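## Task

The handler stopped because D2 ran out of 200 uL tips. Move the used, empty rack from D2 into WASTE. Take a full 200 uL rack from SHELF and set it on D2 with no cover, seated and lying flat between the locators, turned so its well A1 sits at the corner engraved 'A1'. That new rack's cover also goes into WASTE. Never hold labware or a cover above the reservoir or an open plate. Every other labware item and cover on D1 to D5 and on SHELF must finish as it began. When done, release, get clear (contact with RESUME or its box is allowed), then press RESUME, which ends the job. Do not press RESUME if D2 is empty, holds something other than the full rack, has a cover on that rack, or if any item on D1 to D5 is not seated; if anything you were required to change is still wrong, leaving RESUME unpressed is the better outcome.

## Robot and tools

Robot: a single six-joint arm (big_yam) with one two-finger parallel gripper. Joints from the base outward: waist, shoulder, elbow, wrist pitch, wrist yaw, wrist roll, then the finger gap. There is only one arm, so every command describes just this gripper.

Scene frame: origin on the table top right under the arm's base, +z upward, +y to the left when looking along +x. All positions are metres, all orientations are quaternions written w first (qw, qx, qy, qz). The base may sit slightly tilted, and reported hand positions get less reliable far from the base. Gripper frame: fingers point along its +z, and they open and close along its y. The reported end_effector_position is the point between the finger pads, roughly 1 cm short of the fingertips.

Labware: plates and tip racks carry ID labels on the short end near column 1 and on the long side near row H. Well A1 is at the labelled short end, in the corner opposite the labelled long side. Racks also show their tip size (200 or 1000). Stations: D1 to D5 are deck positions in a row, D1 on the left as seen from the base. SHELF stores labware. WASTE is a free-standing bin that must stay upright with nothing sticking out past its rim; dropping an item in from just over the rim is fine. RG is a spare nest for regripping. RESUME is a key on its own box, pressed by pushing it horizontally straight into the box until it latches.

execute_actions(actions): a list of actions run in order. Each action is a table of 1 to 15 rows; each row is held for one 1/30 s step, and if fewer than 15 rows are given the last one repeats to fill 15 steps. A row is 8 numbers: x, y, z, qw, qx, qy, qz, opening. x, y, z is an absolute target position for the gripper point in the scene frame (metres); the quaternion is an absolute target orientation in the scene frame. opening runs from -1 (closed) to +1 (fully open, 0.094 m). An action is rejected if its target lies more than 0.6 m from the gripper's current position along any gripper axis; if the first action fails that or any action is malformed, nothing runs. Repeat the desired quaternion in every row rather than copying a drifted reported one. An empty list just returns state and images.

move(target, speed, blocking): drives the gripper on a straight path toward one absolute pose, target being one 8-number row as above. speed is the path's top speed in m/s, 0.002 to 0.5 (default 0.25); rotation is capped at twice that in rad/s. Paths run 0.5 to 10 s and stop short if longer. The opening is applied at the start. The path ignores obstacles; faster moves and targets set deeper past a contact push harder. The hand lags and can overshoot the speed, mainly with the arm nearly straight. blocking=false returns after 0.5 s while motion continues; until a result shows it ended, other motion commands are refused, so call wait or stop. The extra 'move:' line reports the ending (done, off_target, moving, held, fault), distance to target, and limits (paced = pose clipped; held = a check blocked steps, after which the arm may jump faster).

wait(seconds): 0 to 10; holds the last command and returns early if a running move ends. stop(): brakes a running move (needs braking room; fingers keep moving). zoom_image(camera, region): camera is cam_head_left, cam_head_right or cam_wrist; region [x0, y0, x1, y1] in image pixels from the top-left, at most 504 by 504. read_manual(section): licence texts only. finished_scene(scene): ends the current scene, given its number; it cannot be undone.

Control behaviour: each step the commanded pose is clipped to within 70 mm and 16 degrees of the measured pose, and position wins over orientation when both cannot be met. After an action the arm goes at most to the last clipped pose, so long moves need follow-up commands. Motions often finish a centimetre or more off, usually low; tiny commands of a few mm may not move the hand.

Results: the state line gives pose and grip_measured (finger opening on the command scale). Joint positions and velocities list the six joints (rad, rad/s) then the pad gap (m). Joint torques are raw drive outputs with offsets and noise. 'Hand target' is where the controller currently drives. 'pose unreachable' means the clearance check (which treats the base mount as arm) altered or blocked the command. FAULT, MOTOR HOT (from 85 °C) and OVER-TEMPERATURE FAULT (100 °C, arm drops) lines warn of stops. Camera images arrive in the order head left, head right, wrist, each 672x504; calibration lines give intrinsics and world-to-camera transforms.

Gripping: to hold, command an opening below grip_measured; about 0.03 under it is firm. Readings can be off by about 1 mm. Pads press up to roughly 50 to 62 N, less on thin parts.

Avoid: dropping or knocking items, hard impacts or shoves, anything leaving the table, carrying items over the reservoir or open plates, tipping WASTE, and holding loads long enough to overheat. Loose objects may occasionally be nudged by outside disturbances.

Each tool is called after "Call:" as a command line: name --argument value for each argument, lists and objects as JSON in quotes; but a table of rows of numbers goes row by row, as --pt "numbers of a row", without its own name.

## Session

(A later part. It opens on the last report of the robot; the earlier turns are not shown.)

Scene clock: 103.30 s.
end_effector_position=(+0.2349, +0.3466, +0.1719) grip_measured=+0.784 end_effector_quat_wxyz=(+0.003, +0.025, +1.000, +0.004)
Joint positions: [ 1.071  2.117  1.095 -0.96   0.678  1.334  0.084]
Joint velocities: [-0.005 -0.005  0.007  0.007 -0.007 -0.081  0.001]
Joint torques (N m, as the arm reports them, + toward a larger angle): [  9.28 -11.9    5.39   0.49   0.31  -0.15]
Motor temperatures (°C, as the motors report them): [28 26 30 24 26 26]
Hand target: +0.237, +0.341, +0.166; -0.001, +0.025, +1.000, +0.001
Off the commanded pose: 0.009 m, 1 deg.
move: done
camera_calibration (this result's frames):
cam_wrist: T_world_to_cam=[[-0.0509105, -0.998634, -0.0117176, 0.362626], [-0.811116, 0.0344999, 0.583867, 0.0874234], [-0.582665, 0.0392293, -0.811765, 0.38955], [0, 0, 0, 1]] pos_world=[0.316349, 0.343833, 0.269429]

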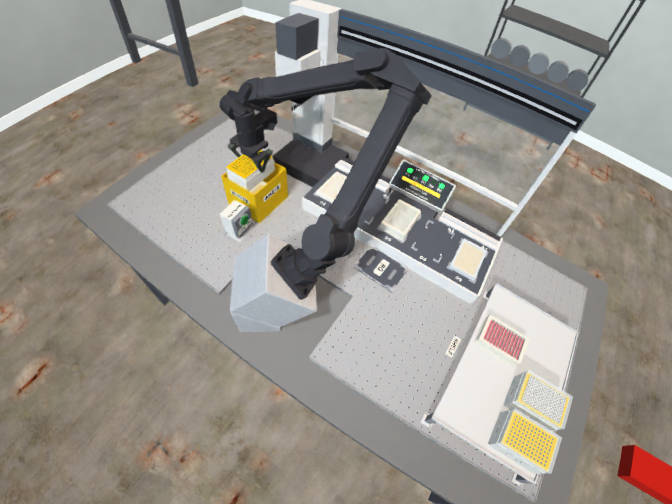

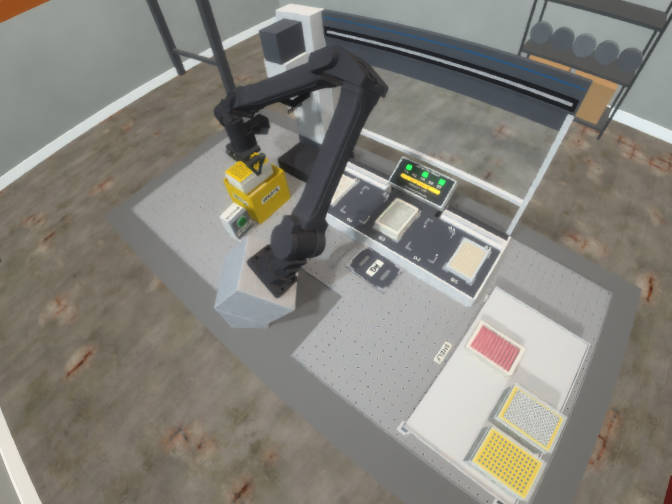

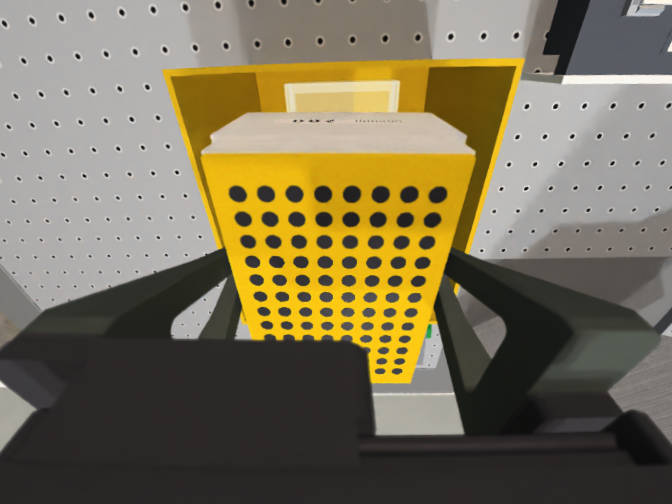

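Call:
move --target '[0.247,0.340,0.155,0,0.025,1,0,0.73]' --speed 0.05

Call:
move --target '[0.245,0.339,0.115,0,0.025,1,0,0.73]' --speed 0.06

Scene clock: 110.77 s.
end_effector_position=(+0.2459, +0.3461, +0.1635) grip_measured=+0.784 end_effector_quat_wxyz=(+0.004, +0.028, +1.000, +0.006)
Joint positions: [ 1.041  2.117  1.095 -0.932  0.691  1.299  0.084]
Joint velocities: [-0.015  0.005 -0.007 -0.002 -0.022 -0.022 -0.   ]
Joint torques (N m, as the arm reports them, + toward a larger angle): [  9.65 -11.4    5.05   0.41   0.3   -0.17]
Motor temperatures (°C, as the motors report them): [28 26 30 24 26 26]
Hand target: +0.246, +0.340, +0.155; -0.000, +0.025, +1.000, +0.000
Off the commanded pose: 0.011 m, 1 deg.
move: off_target
camera_calibration (this result's frames):
cam_wrist: T_world_to_cam=[[-0.0555303, -0.998334, -0.0156837, 0.364331], [-0.812195, 0.0360293, 0.582272, 0.101299], [-0.580737, 0.045072, -0.812843, 0.386789], [0, 0, 0, 1]] pos_world=[0.327128, 0.34264, 0.261129]

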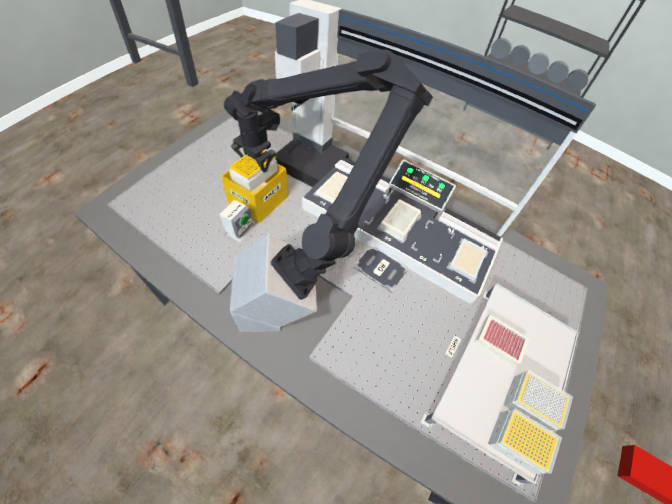

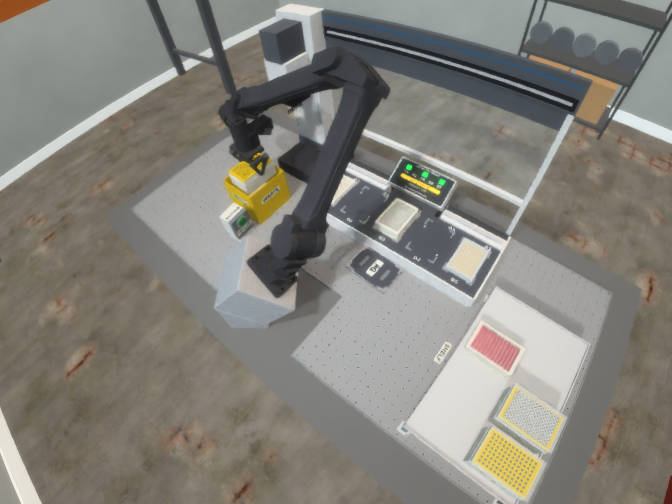

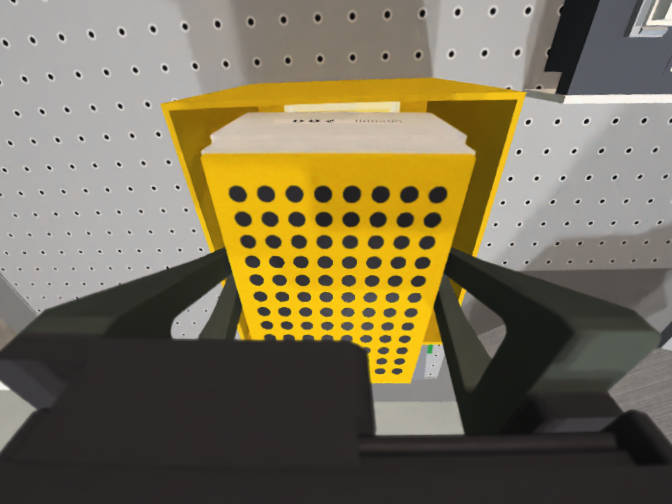

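Scene clock: 111.93 s.
end_effector_position=(+0.2495, +0.3444, +0.1313) grip_measured=+0.784 end_effector_quat_wxyz=(+0.007, +0.033, +0.999, +0.014)
Joint positions: [ 0.987  2.139  1.051 -0.802  0.71   1.23   0.084]
Joint velocities: [-0.015 -0.005 -0.012  0.002 -0.022 -0.022  0.001]
Joint torques (N m, as the arm reports them, + toward a larger angle): [ 9.49 -9.88  4.68  0.51  0.31 -0.17]
Motor temperatures (°C, as the motors report them): [28 26 30 24 27 26]
Hand target: +0.244, +0.338, +0.116; -0.000, +0.025, +1.000, +0.001
Off the commanded pose: 0.018 m, 2 deg.
move: off_target
camera_calibration (this result's frames):
cam_wrist: T_world_to_cam=[[-0.0662876, -0.997308, -0.0313635, 0.366709], [-0.815718, 0.0360621, 0.577324, 0.124603], [-0.574639, 0.0638532, -0.815912, 0.355226], [0, 0, 0, 1]] pos_world=[0.330076, 0.338546, 0.229398]

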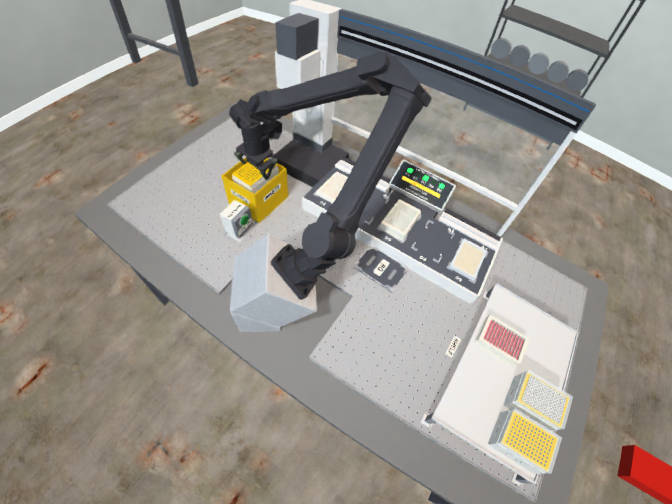

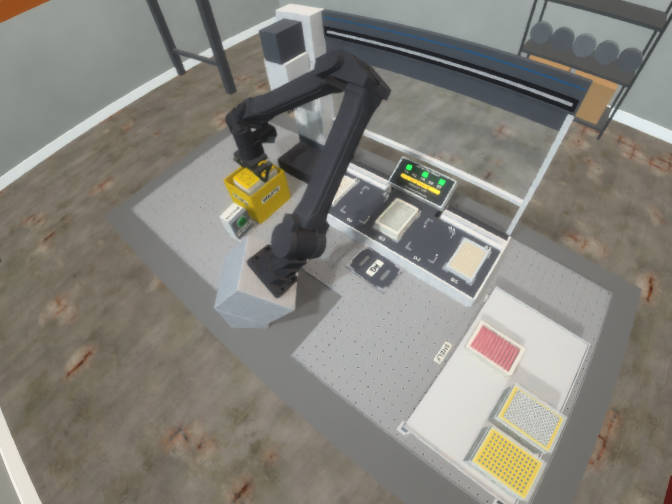

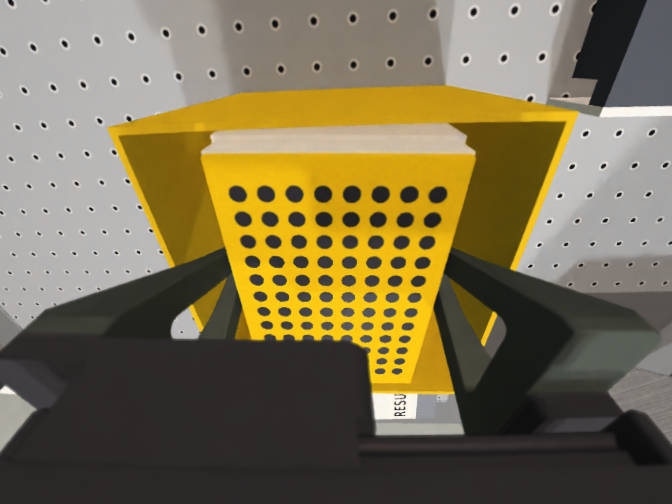

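Call:
execute_actions --actions '[[[0.240,0.338,0.116,0,0.025,1,0,1]]]'

Call:
move --target '[0.245,0.33,0.19,0,0.025,1,0,1]'

Call:
move --target '[0.28,-0.05,0.14,0,0.1,1,0,1]' --speed 0.3

Call:
move --target '[0.27,-0.33,0.12,0,0.5,0.866,0,1]' --speed 0.2

Scene clock: 123.27 s.
end_effector_position=(+0.2495, +0.3444, +0.1313) grip_measured=+1.000 end_effector_quat_wxyz=(+0.007, +0.032, +0.999, +0.014)
Joint positions: [ 0.987  2.139  1.051 -0.802  0.71   1.228  0.094]
Joint velocities: [ 0.005 -0.015  0.017 -0.007  0.007 -0.037  0.   ]
Joint torques (N m, as the arm reports them, + toward a larger angle): [ 10.12 -10.01   4.29   0.37   0.24  -0.03]
Motor temperatures (°C, as the motors report them): [28 26 30 24 27 26]
Hand target: +0.240, +0.337, +0.117; -0.000, +0.025, +1.000, -0.000
Off the commanded pose: 0.019 m, 2 deg.
camera_calibration (this result's frames):
cam_wrist: T_world_to_cam=[[-0.0643845, -0.997433, -0.0313393, 0.366274], [-0.815815, 0.0345228, 0.577281, 0.125163], [-0.574717, 0.0627351, -0.815944, 0.355635], [0, 0, 0, 1]] pos_world=[0.330082, 0.338702, 0.229403]

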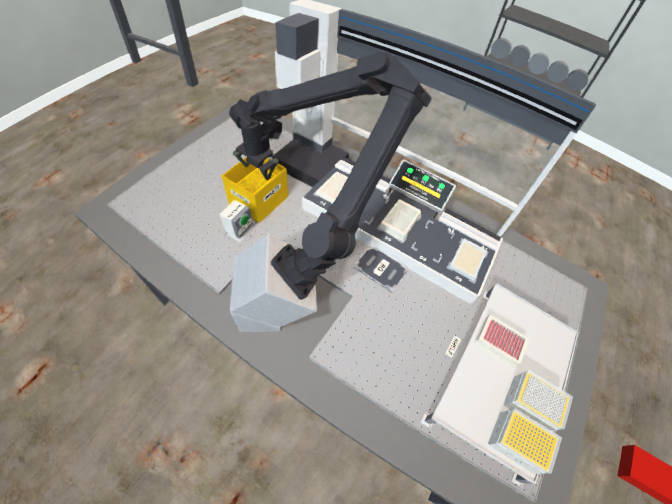

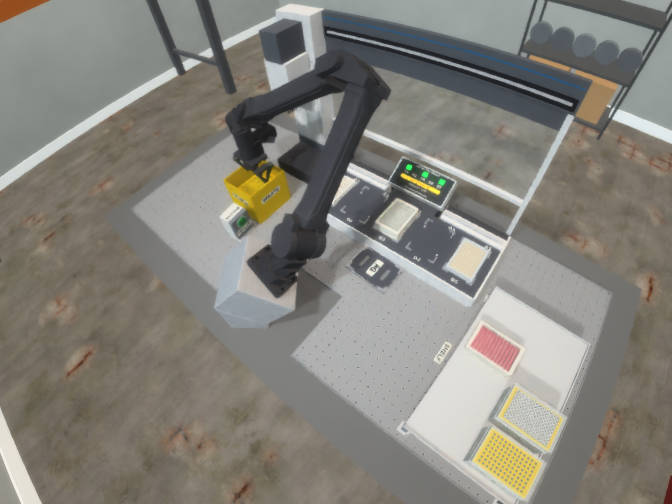

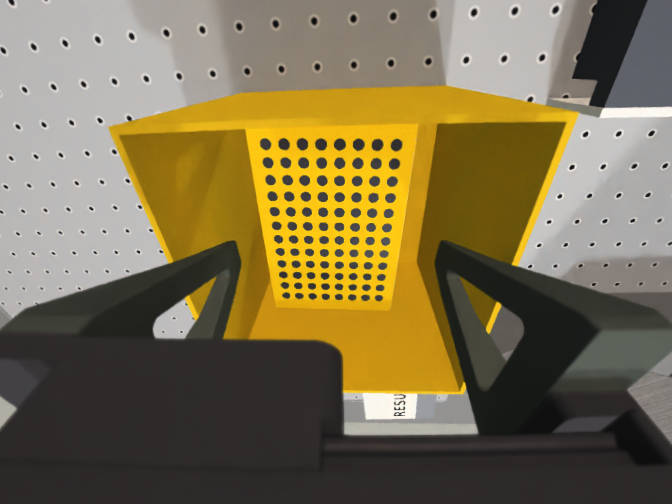

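Scene clock: 124.10 s.
end_effector_position=(+0.2340, +0.3181, +0.1811) grip_measured=+1.000 end_effector_quat_wxyz=(-0.001, +0.007, +1.000, -0.012)
Joint positions: [ 1.072  2.057  1.051 -1.018  0.679  1.323  0.094]
Joint velocities: [-0.015 -0.005 -0.007 -0.002  0.037  0.066  0.   ]
Joint torques (N m, as the arm reports them, + toward a larger angle): [ 10.33 -10.13   9.15  -0.32   0.08   0.12]
Motor temperatures (°C, as the motors report them): [28 26 30 24 27 26]
Hand target: +0.246, +0.330, +0.190; +0.001, +0.025, +1.000, -0.001
Off the commanded pose: 0.019 m, 3 deg.
move: off_target
camera_calibration (this result's frames):
cam_wrist: T_world_to_cam=[[-0.0133234, -0.999707, 0.0202019, 0.32], [-0.80802, 0.0226654, 0.588719, 0.0845114], [-0.589005, -0.00847984, -0.808085, 0.413616], [0, 0, 0, 1]] pos_world=[0.316172, 0.321498, 0.278019]

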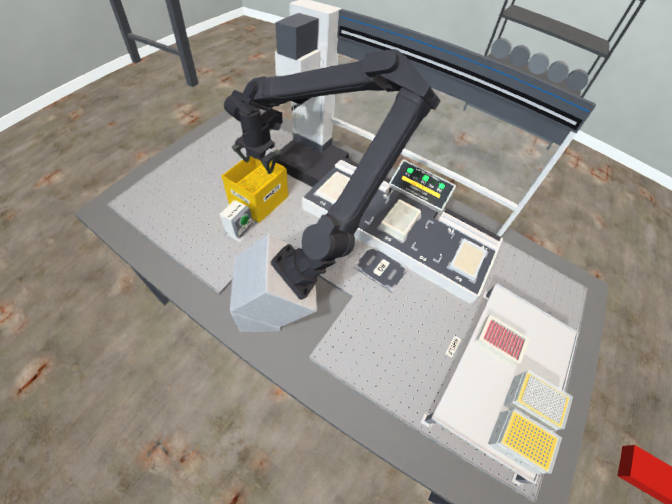

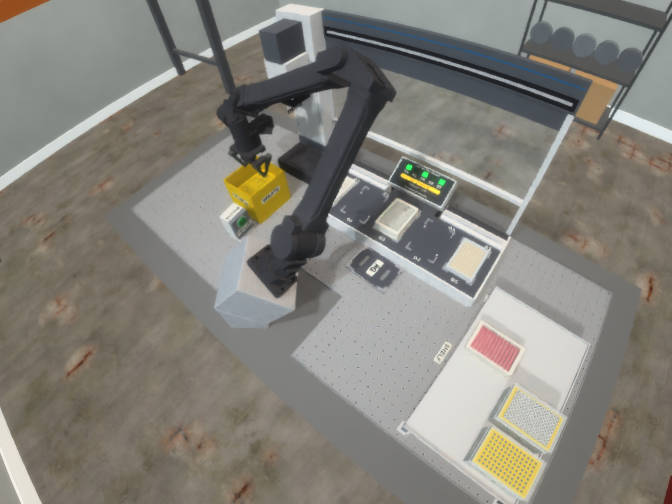

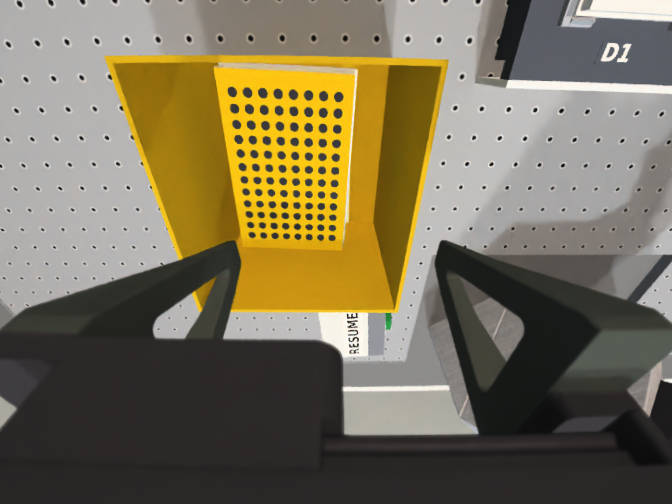

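Scene clock: 126.13 s.
end_effector_position=(+0.2834, -0.0455, +0.1498) grip_measured=+1.000 end_effector_quat_wxyz=(+0.004, +0.106, +0.994, +0.010)
Joint positions: [ 0.326  0.854  0.474 -0.913  0.728  0.493  0.094]
Joint velocities: [ 0.005 -0.015  0.012 -0.017  0.022  0.037  0.   ]
Joint torques (N m, as the arm reports them, + toward a larger angle): [ 1.6  -1.85  4.66  0.48 -0.02 -0.17]
Motor temperatures (°C, as the motors report them): [28 26 30 24 27 26]
Hand target: +0.277, -0.045, +0.145; -0.002, +0.099, +0.995, +0.008
Off the commanded pose: 0.011 m, 1 deg.
move: off_target
camera_calibration (this result's frames):
cam_wrist: T_world_to_cam=[[-0.210954, -0.977216, -0.0233829, 0.0214264], [-0.796445, 0.157963, 0.583715, 0.154725], [-0.566722, 0.14176, -0.811622, 0.415347], [0, 0, 0, 1]] pos_world=[0.363136, -0.0623823, 0.24729]

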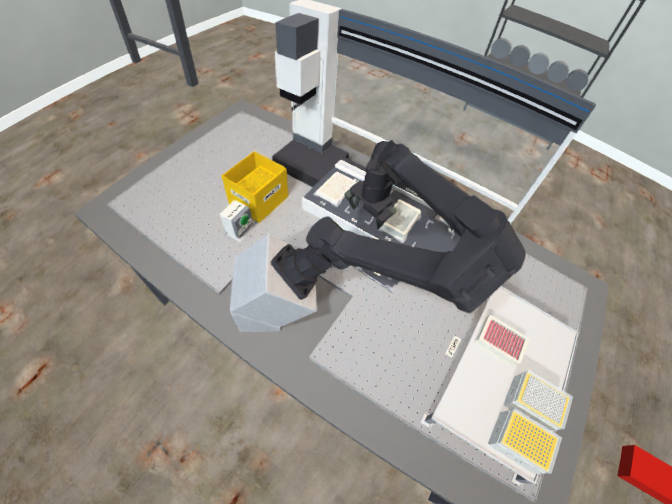

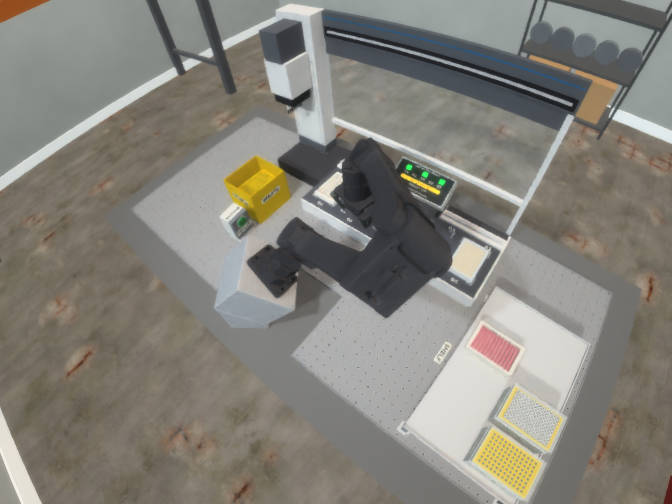

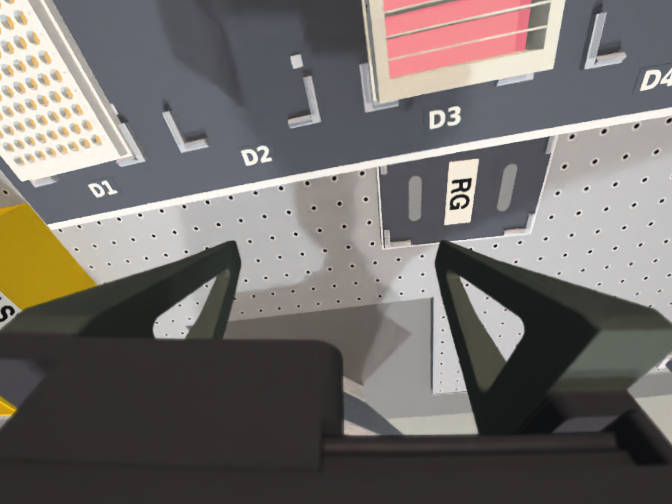

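Scene clock: 128.63 s.
end_effector_position=(+0.2578, -0.3124, +0.1170) grip_measured=+1.000 end_effector_quat_wxyz=(-0.009, +0.499, +0.867, +0.013)
Joint positions: [-0.94   0.731  0.687 -0.775  0.006  0.164  0.094]
Joint velocities: [-0.005 -0.015 -0.007 -0.007 -0.081  0.022  0.   ]
Joint torques (N m, as the arm reports them, + toward a larger angle): [-0.21 -7.85  9.39  0.42 -0.07  0.09]
Motor temperatures (°C, as the motors report them): [28 26 30 24 27 26]
Hand target: +0.269, -0.328, +0.120; +0.002, +0.505, +0.863, +0.008
Off the commanded pose: 0.022 m, 2 deg.
move: off_target
camera_calibration (this result's frames):
cam_wrist: T_world_to_cam=[[-0.864872, -0.501713, -0.0167246, 0.0707582], [-0.40591, 0.679345, 0.611332, 0.254599], [-0.295352, 0.535513, -0.791197, 0.462715], [0, 0, 0, 1]] pos_world=[0.301205, -0.38525, 0.211637]

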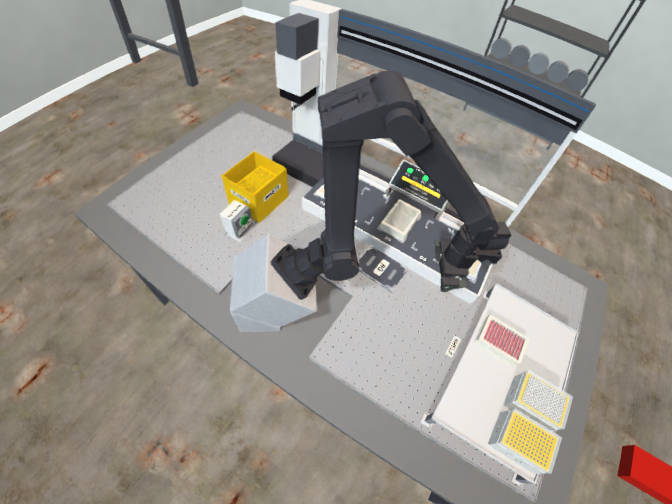

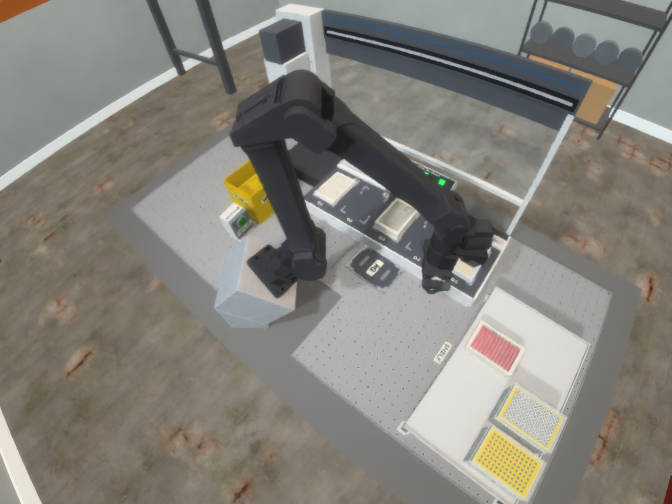

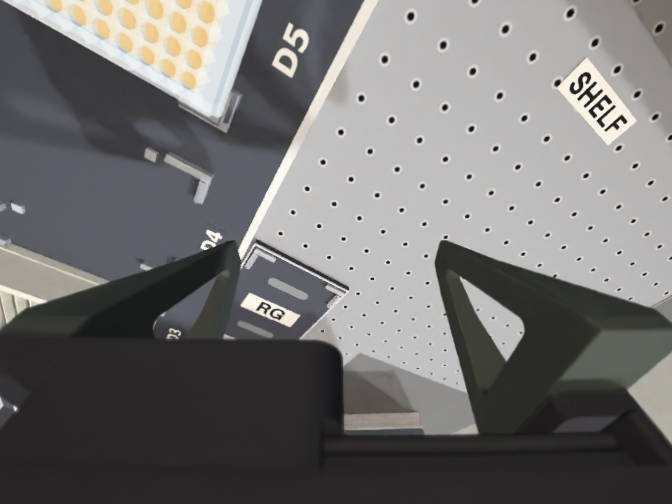

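Call:
move --target '[0.17,-0.42,0.2,0,0.65,0.76,0,1]' --speed 0.2

Call:
move --target '[0.078,-0.67,0.25,0,0.707,0.707,0,1]'

Scene clock: 136.27 s.
end_effector_position=(+0.1637, -0.4059, +0.1947) grip_measured=+1.000 end_effector_quat_wxyz=(-0.000, +0.660, +0.751, +0.005)
Joint positions: [-1.598  0.733  0.864 -1.033 -0.43   0.06   0.094]
Joint velocities: [ 0.005 -0.015  0.012 -0.002  0.037 -0.022  0.   ]
Joint torques (N m, as the arm reports them, + toward a larger angle): [-1.14 -7.01 10.39 -0.3  -0.08 -0.19]
Motor temperatures (°C, as the motors report them): [28 26 31 24 27 26]
Hand target: +0.170, -0.420, +0.201; +0.005, +0.653, +0.758, +0.002
Off the commanded pose: 0.016 m, 2 deg.
move: off_target
camera_calibration (this result's frames):
cam_wrist: T_world_to_cam=[[-0.991612, -0.128845, -0.0102399, 0.114593], [-0.109757, 0.797569, 0.593159, 0.235476], [-0.0682587, 0.589308, -0.80502, 0.533911], [0, 0, 0, 1]] pos_world=[0.175921, -0.487681, 0.291307]

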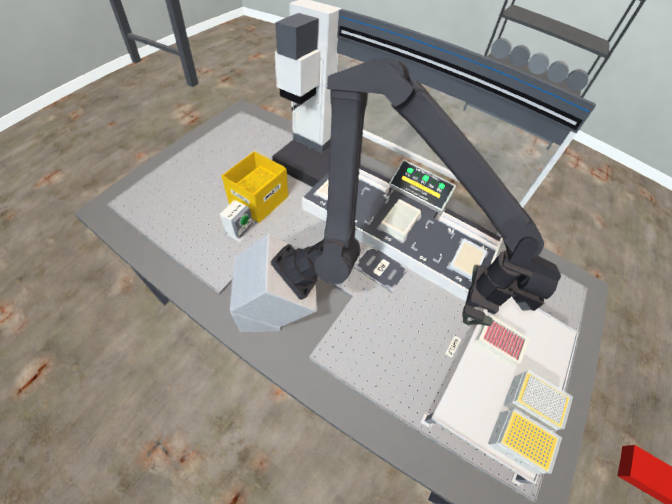

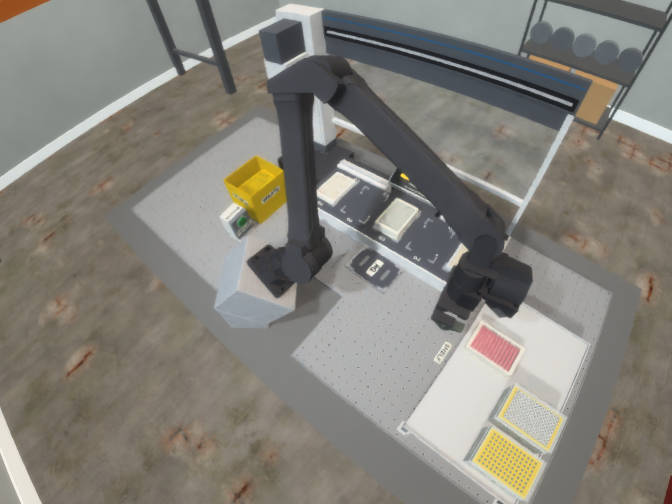

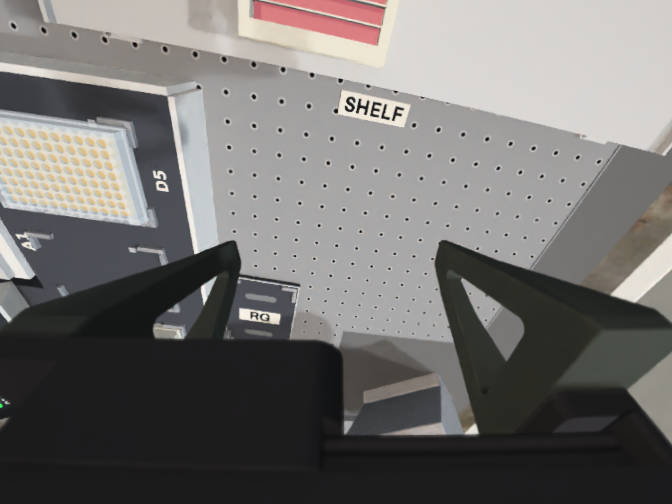

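Scene clock: 137.90 s.
end_effector_position=(+0.0734, -0.6555, +0.2452) grip_measured=+1.000 end_effector_quat_wxyz=(-0.001, +0.716, +0.699, +0.006)
Joint positions: [-1.95   1.39   1.685 -1.375 -0.626 -0.13   0.094]
Joint velocities: [-0.005 -0.005 -0.002 -0.012  0.022  0.081  0.   ]
Joint torques (N m, as the arm reports them, + toward a larger angle): [ -7.23 -14.82  11.    -0.33  -0.08  -0.16]
Motor temperatures (°C, as the motors report them): [28 26 31 24 27 26]
Hand target: +0.073, -0.669, +0.251; +0.004, +0.708, +0.706, -0.000
Off the commanded pose: 0.016 m, 2 deg.
move: off_target
camera_calibration (this result's frames):
cam_wrist: T_world_to_cam=[[-0.999659, 0.0240952, -0.0100346, 0.0941999], [0.0133531, 0.802441, 0.596582, 0.388013], [0.0224269, 0.596244, -0.80249, 0.712696], [0, 0, 0, 1]] pos_world=[0.073003, -0.738568, 0.341395]

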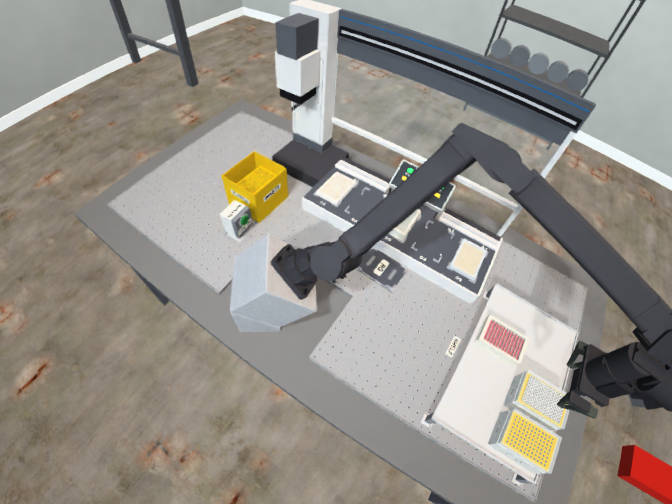

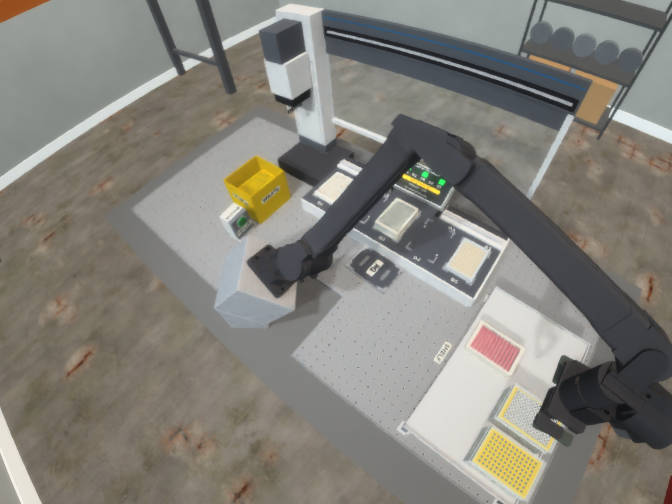

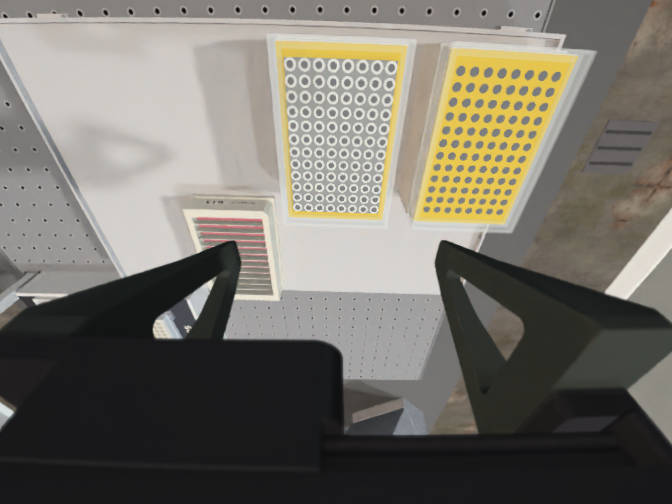

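Call:
move --target '[0.076,-0.68,0.162,0,0.72,0.694,0,1]' --speed 0.15

Scene clock: 145.30 s.
end_effector_position=(+0.0785, -0.6838, +0.1812) grip_measured=+1.000 end_effector_quat_wxyz=(+0.007, +0.713, +0.701, -0.012)
Joint positions: [-1.851  1.461  1.666 -1.18  -0.563 -0.008  0.094]
Joint velocities: [-0.005 -0.015  0.002  0.002 -0.051  0.095  0.   ]
Joint torques (N m, as the arm reports them, + toward a larger angle): [ -5.97 -16.9    6.45   0.52   0.17   0.11]
Motor temperatures (°C, as the motors report them): [28 26 32 24 27 26]
Hand target: +0.075, -0.679, +0.162; -0.001, +0.720, +0.694, -0.000
Off the commanded pose: 0.020 m, 2 deg.
move: off_target
camera_calibration (this result's frames):
cam_wrist: T_world_to_cam=[[-0.999855, 0.0164219, 0.00441786, 0.0914985], [0.0160414, 0.824533, 0.565586, 0.469333], [0.00564533, 0.565575, -0.824678, 0.662463], [0, 0, 0, 1]] pos_world=[0.0802166, -0.763156, 0.280466]

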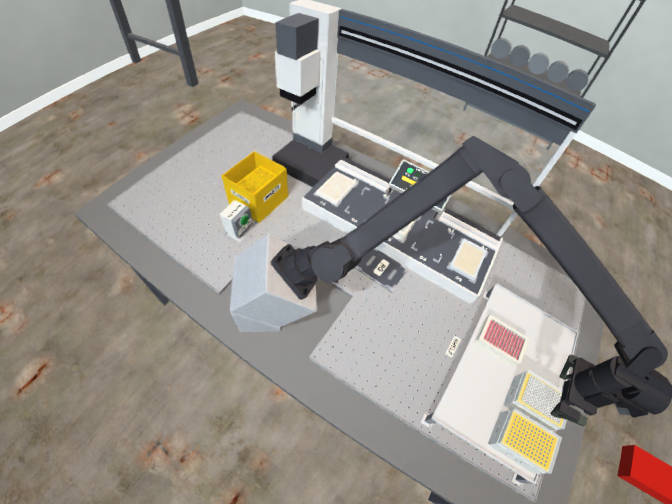

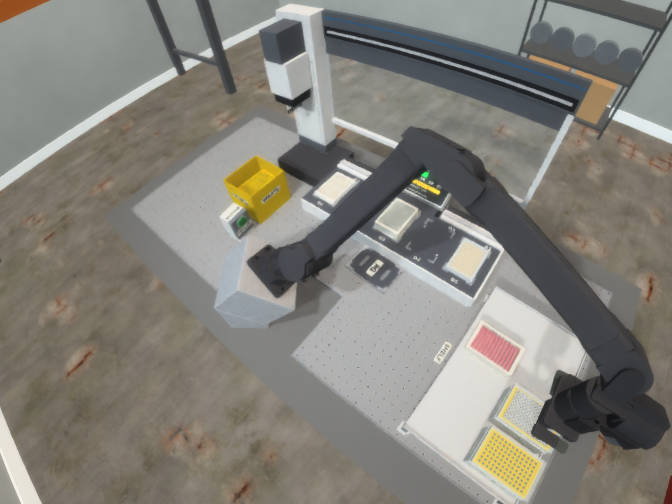

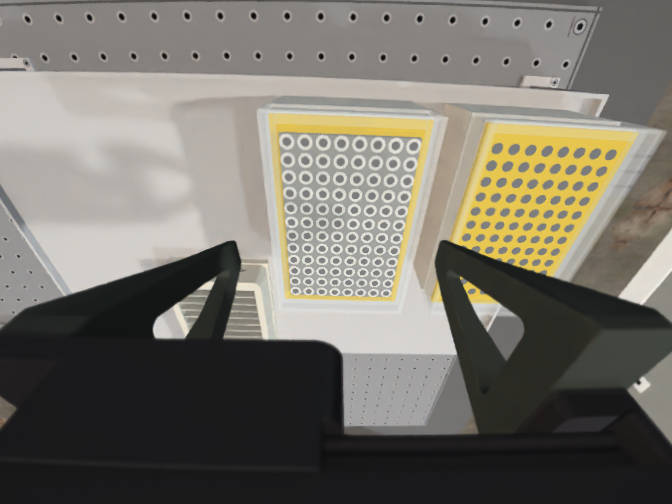

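Call:
move --target '[0.071,-0.678,0.143,0,0.737,0.676,0,1]' --speed 0.06

Scene clock: 149.23 s.
end_effector_position=(+0.0767, -0.6849, +0.1715) grip_measured=+1.000 end_effector_quat_wxyz=(+0.012, +0.728, +0.685, -0.019)
Joint positions: [-1.842  1.461  1.641 -1.131 -0.557  0.055  0.094]
Joint velocities: [-0.015 -0.015 -0.007 -0.002 -0.007  0.051  0.   ]
Joint torques (N m, as the arm reports them, + toward a larger angle): [ -5.55 -15.76   6.11   0.54   0.19   0.11]
Motor temperatures (°C, as the motors report them): [28 26 31 24 27 26]
Hand target: +0.071, -0.676, +0.144; -0.001, +0.737, +0.676, -0.000
Off the commanded pose: 0.030 m, 3 deg.
move: off_target
camera_calibration (this result's frames):
cam_wrist: T_world_to_cam=[[-0.998138, 0.0608747, 0.00376068, 0.120168], [0.0528433, 0.832367, 0.551699, 0.480636], [0.0304543, 0.550871, -0.834034, 0.644725], [0, 0, 0, 1]] pos_world=[0.0749109, -0.762541, 0.272104]

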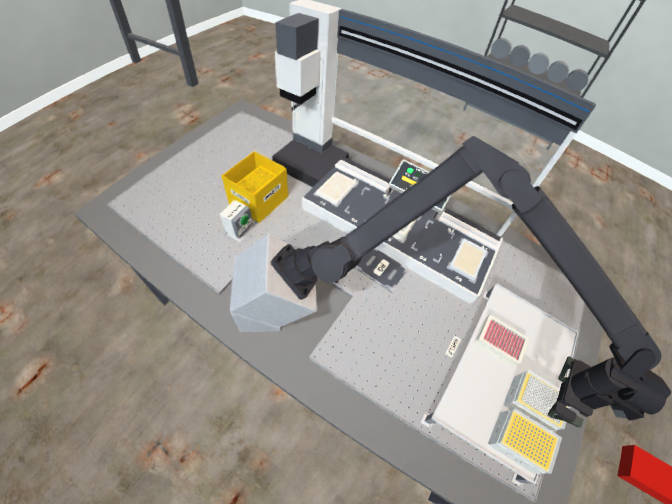

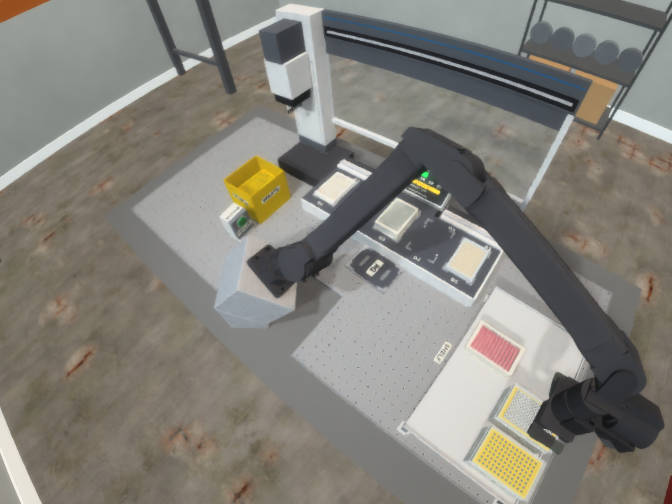

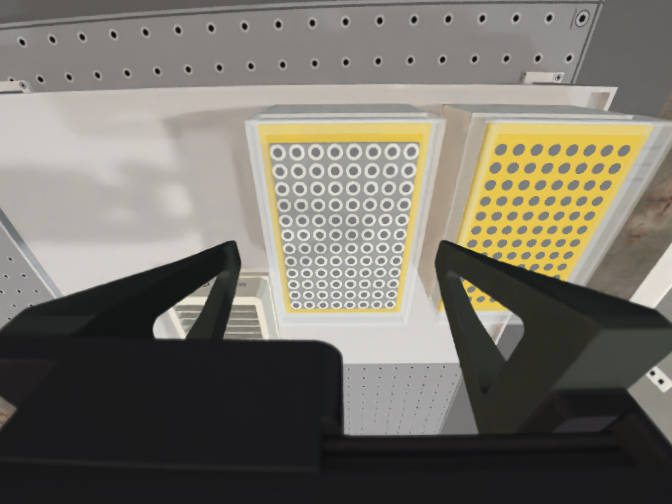

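Call:
execute_actions --actions '[[[0.069,-0.675,0.142,-0.008,0.737,0.676,0.01,1],[0.068,-0.675,0.140,-0.008,0.737,0.676,0.01,1],[0.067,-0.675,0.138,-0.008,0.737,0.676,0.01,1],[0.067,-0.675,0.136,-0.008,0.737,0.676,0.01,1],[0.067,-0.675,0.134,-0.008,0.737,0.676,0.01,1],[0.067,-0.675,0.132,-0.008,0.737,0.676,0.01,1]]]'

Scene clock: 154.87 s.
end_effector_position=(+0.0701, -0.6814, +0.1577) grip_measured=+1.000 end_effector_quat_wxyz=(+0.003, +0.734, +0.679, -0.008)
Joint positions: [-1.839  1.487  1.641 -1.138 -0.557  0.057  0.094]
Joint velocities: [-0.005  0.015  0.002 -0.017  0.051  0.022  0.   ]
Joint torques (N m, as the arm reports them, + toward a larger angle): [ -5.72 -16.26   6.41   0.47   0.14  -0.01]
Motor temperatures (°C, as the motors report them): [28 26 31 24 27 26]
Hand target: +0.067, -0.674, +0.133; -0.009, +0.737, +0.676, +0.010
Off the commanded pose: 0.027 m, 2 deg.
camera_calibration (this result's frames):
cam_wrist: T_world_to_cam=[[-0.996902, 0.0785934, 0.00312208, 0.125479], [0.0660664, 0.815145, 0.575477, 0.469264], [0.0426837, 0.5739, -0.817812, 0.643777], [0, 0, 0, 1]] pos_world=[0.0666085, -0.761844, 0.256046]

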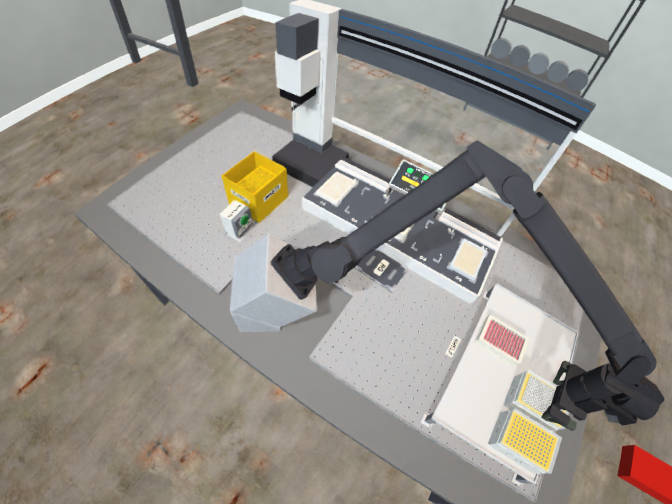

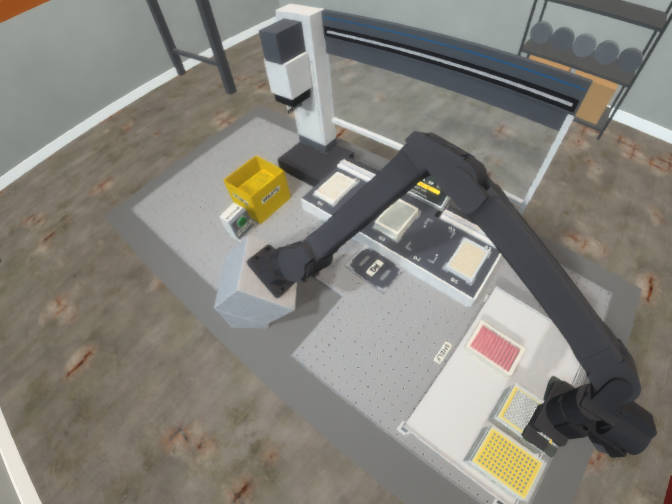

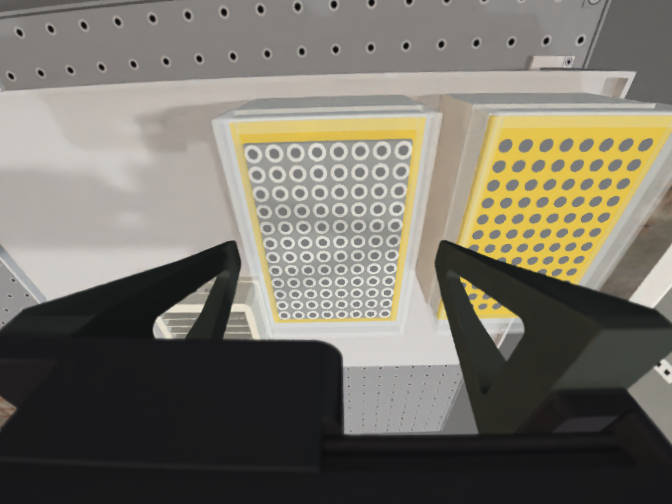

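Call:
execute_actions --actions '[[[0.072,-0.675,0.132,-0.008,0.732,0.681,0.01,1]],[[0.071,-0.675,0.129,-0.008,0.733,0.68,0.01,1],[0.071,-0.675,0.126,-0.008,0.733,0.68,0.01,1],[0.071,-0.675,0.123,-0.008,0.733,0.68,0.01,1],[0.071,-0.675,0.120,-0.008,0.733,0.68,0.01,1],[0.071,-0.675,0.117,-0.008,0.733,0.68,0.01,1],[0.071,-0.675,0.114,-0.008,0.733,0.68,0.01,1]]]'

Scene clock: 160.30 s.
end_effector_position=(+0.0759, -0.6831, +0.1422) grip_measured=+1.000 end_effector_quat_wxyz=(+0.004, +0.725, +0.688, -0.008)
Joint positions: [-1.812  1.498  1.63  -1.098 -0.543  0.059  0.094]
Joint velocities: [-0.015  0.034 -0.007 -0.012 -0.037 -0.007  0.   ]
Joint torques (N m, as the arm reports them, + toward a larger angle): [ -5.49 -16.8    6.11   0.6    0.13   0.11]
Motor temperatures (°C, as the motors report them): [28 27 31 24 27 26]
Hand target: +0.071, -0.674, +0.115; -0.009, +0.733, +0.680, +0.010
Off the commanded pose: 0.030 m, 3 deg.
camera_calibration (this result's frames):
cam_wrist: T_world_to_cam=[[-0.998633, 0.0522397, 0.00191193, 0.113821], [0.0439064, 0.818359, 0.573028, 0.483486], [0.0283702, 0.572329, -0.819533, 0.632135], [0, 0, 0, 1]] pos_world=[0.074503, -0.7634, 0.240786]

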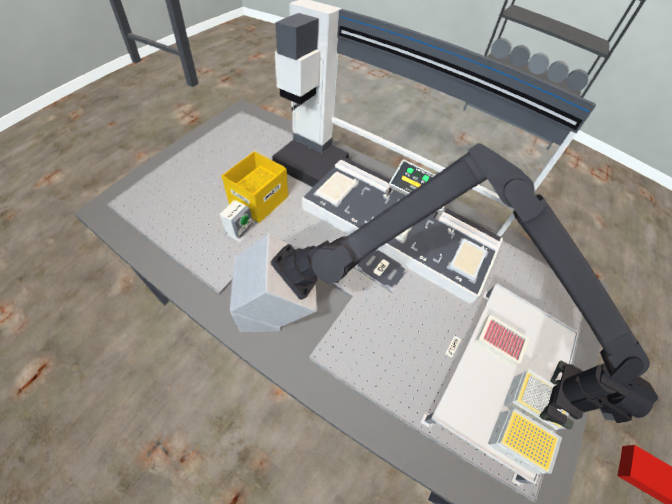

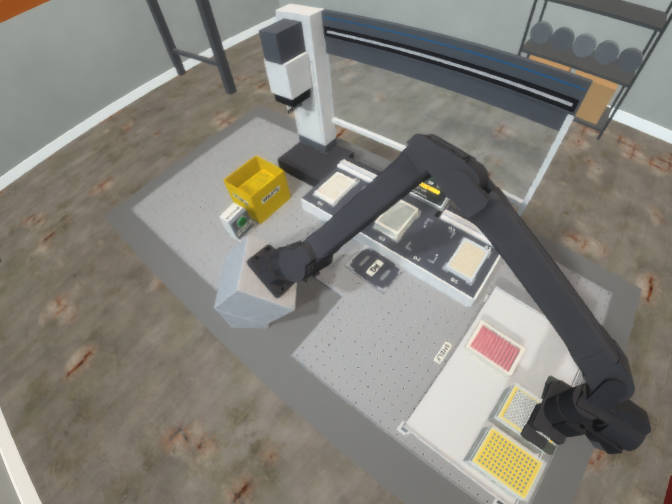

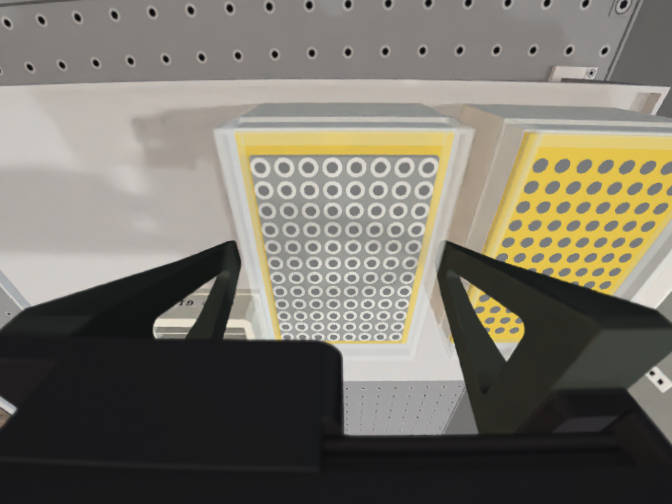

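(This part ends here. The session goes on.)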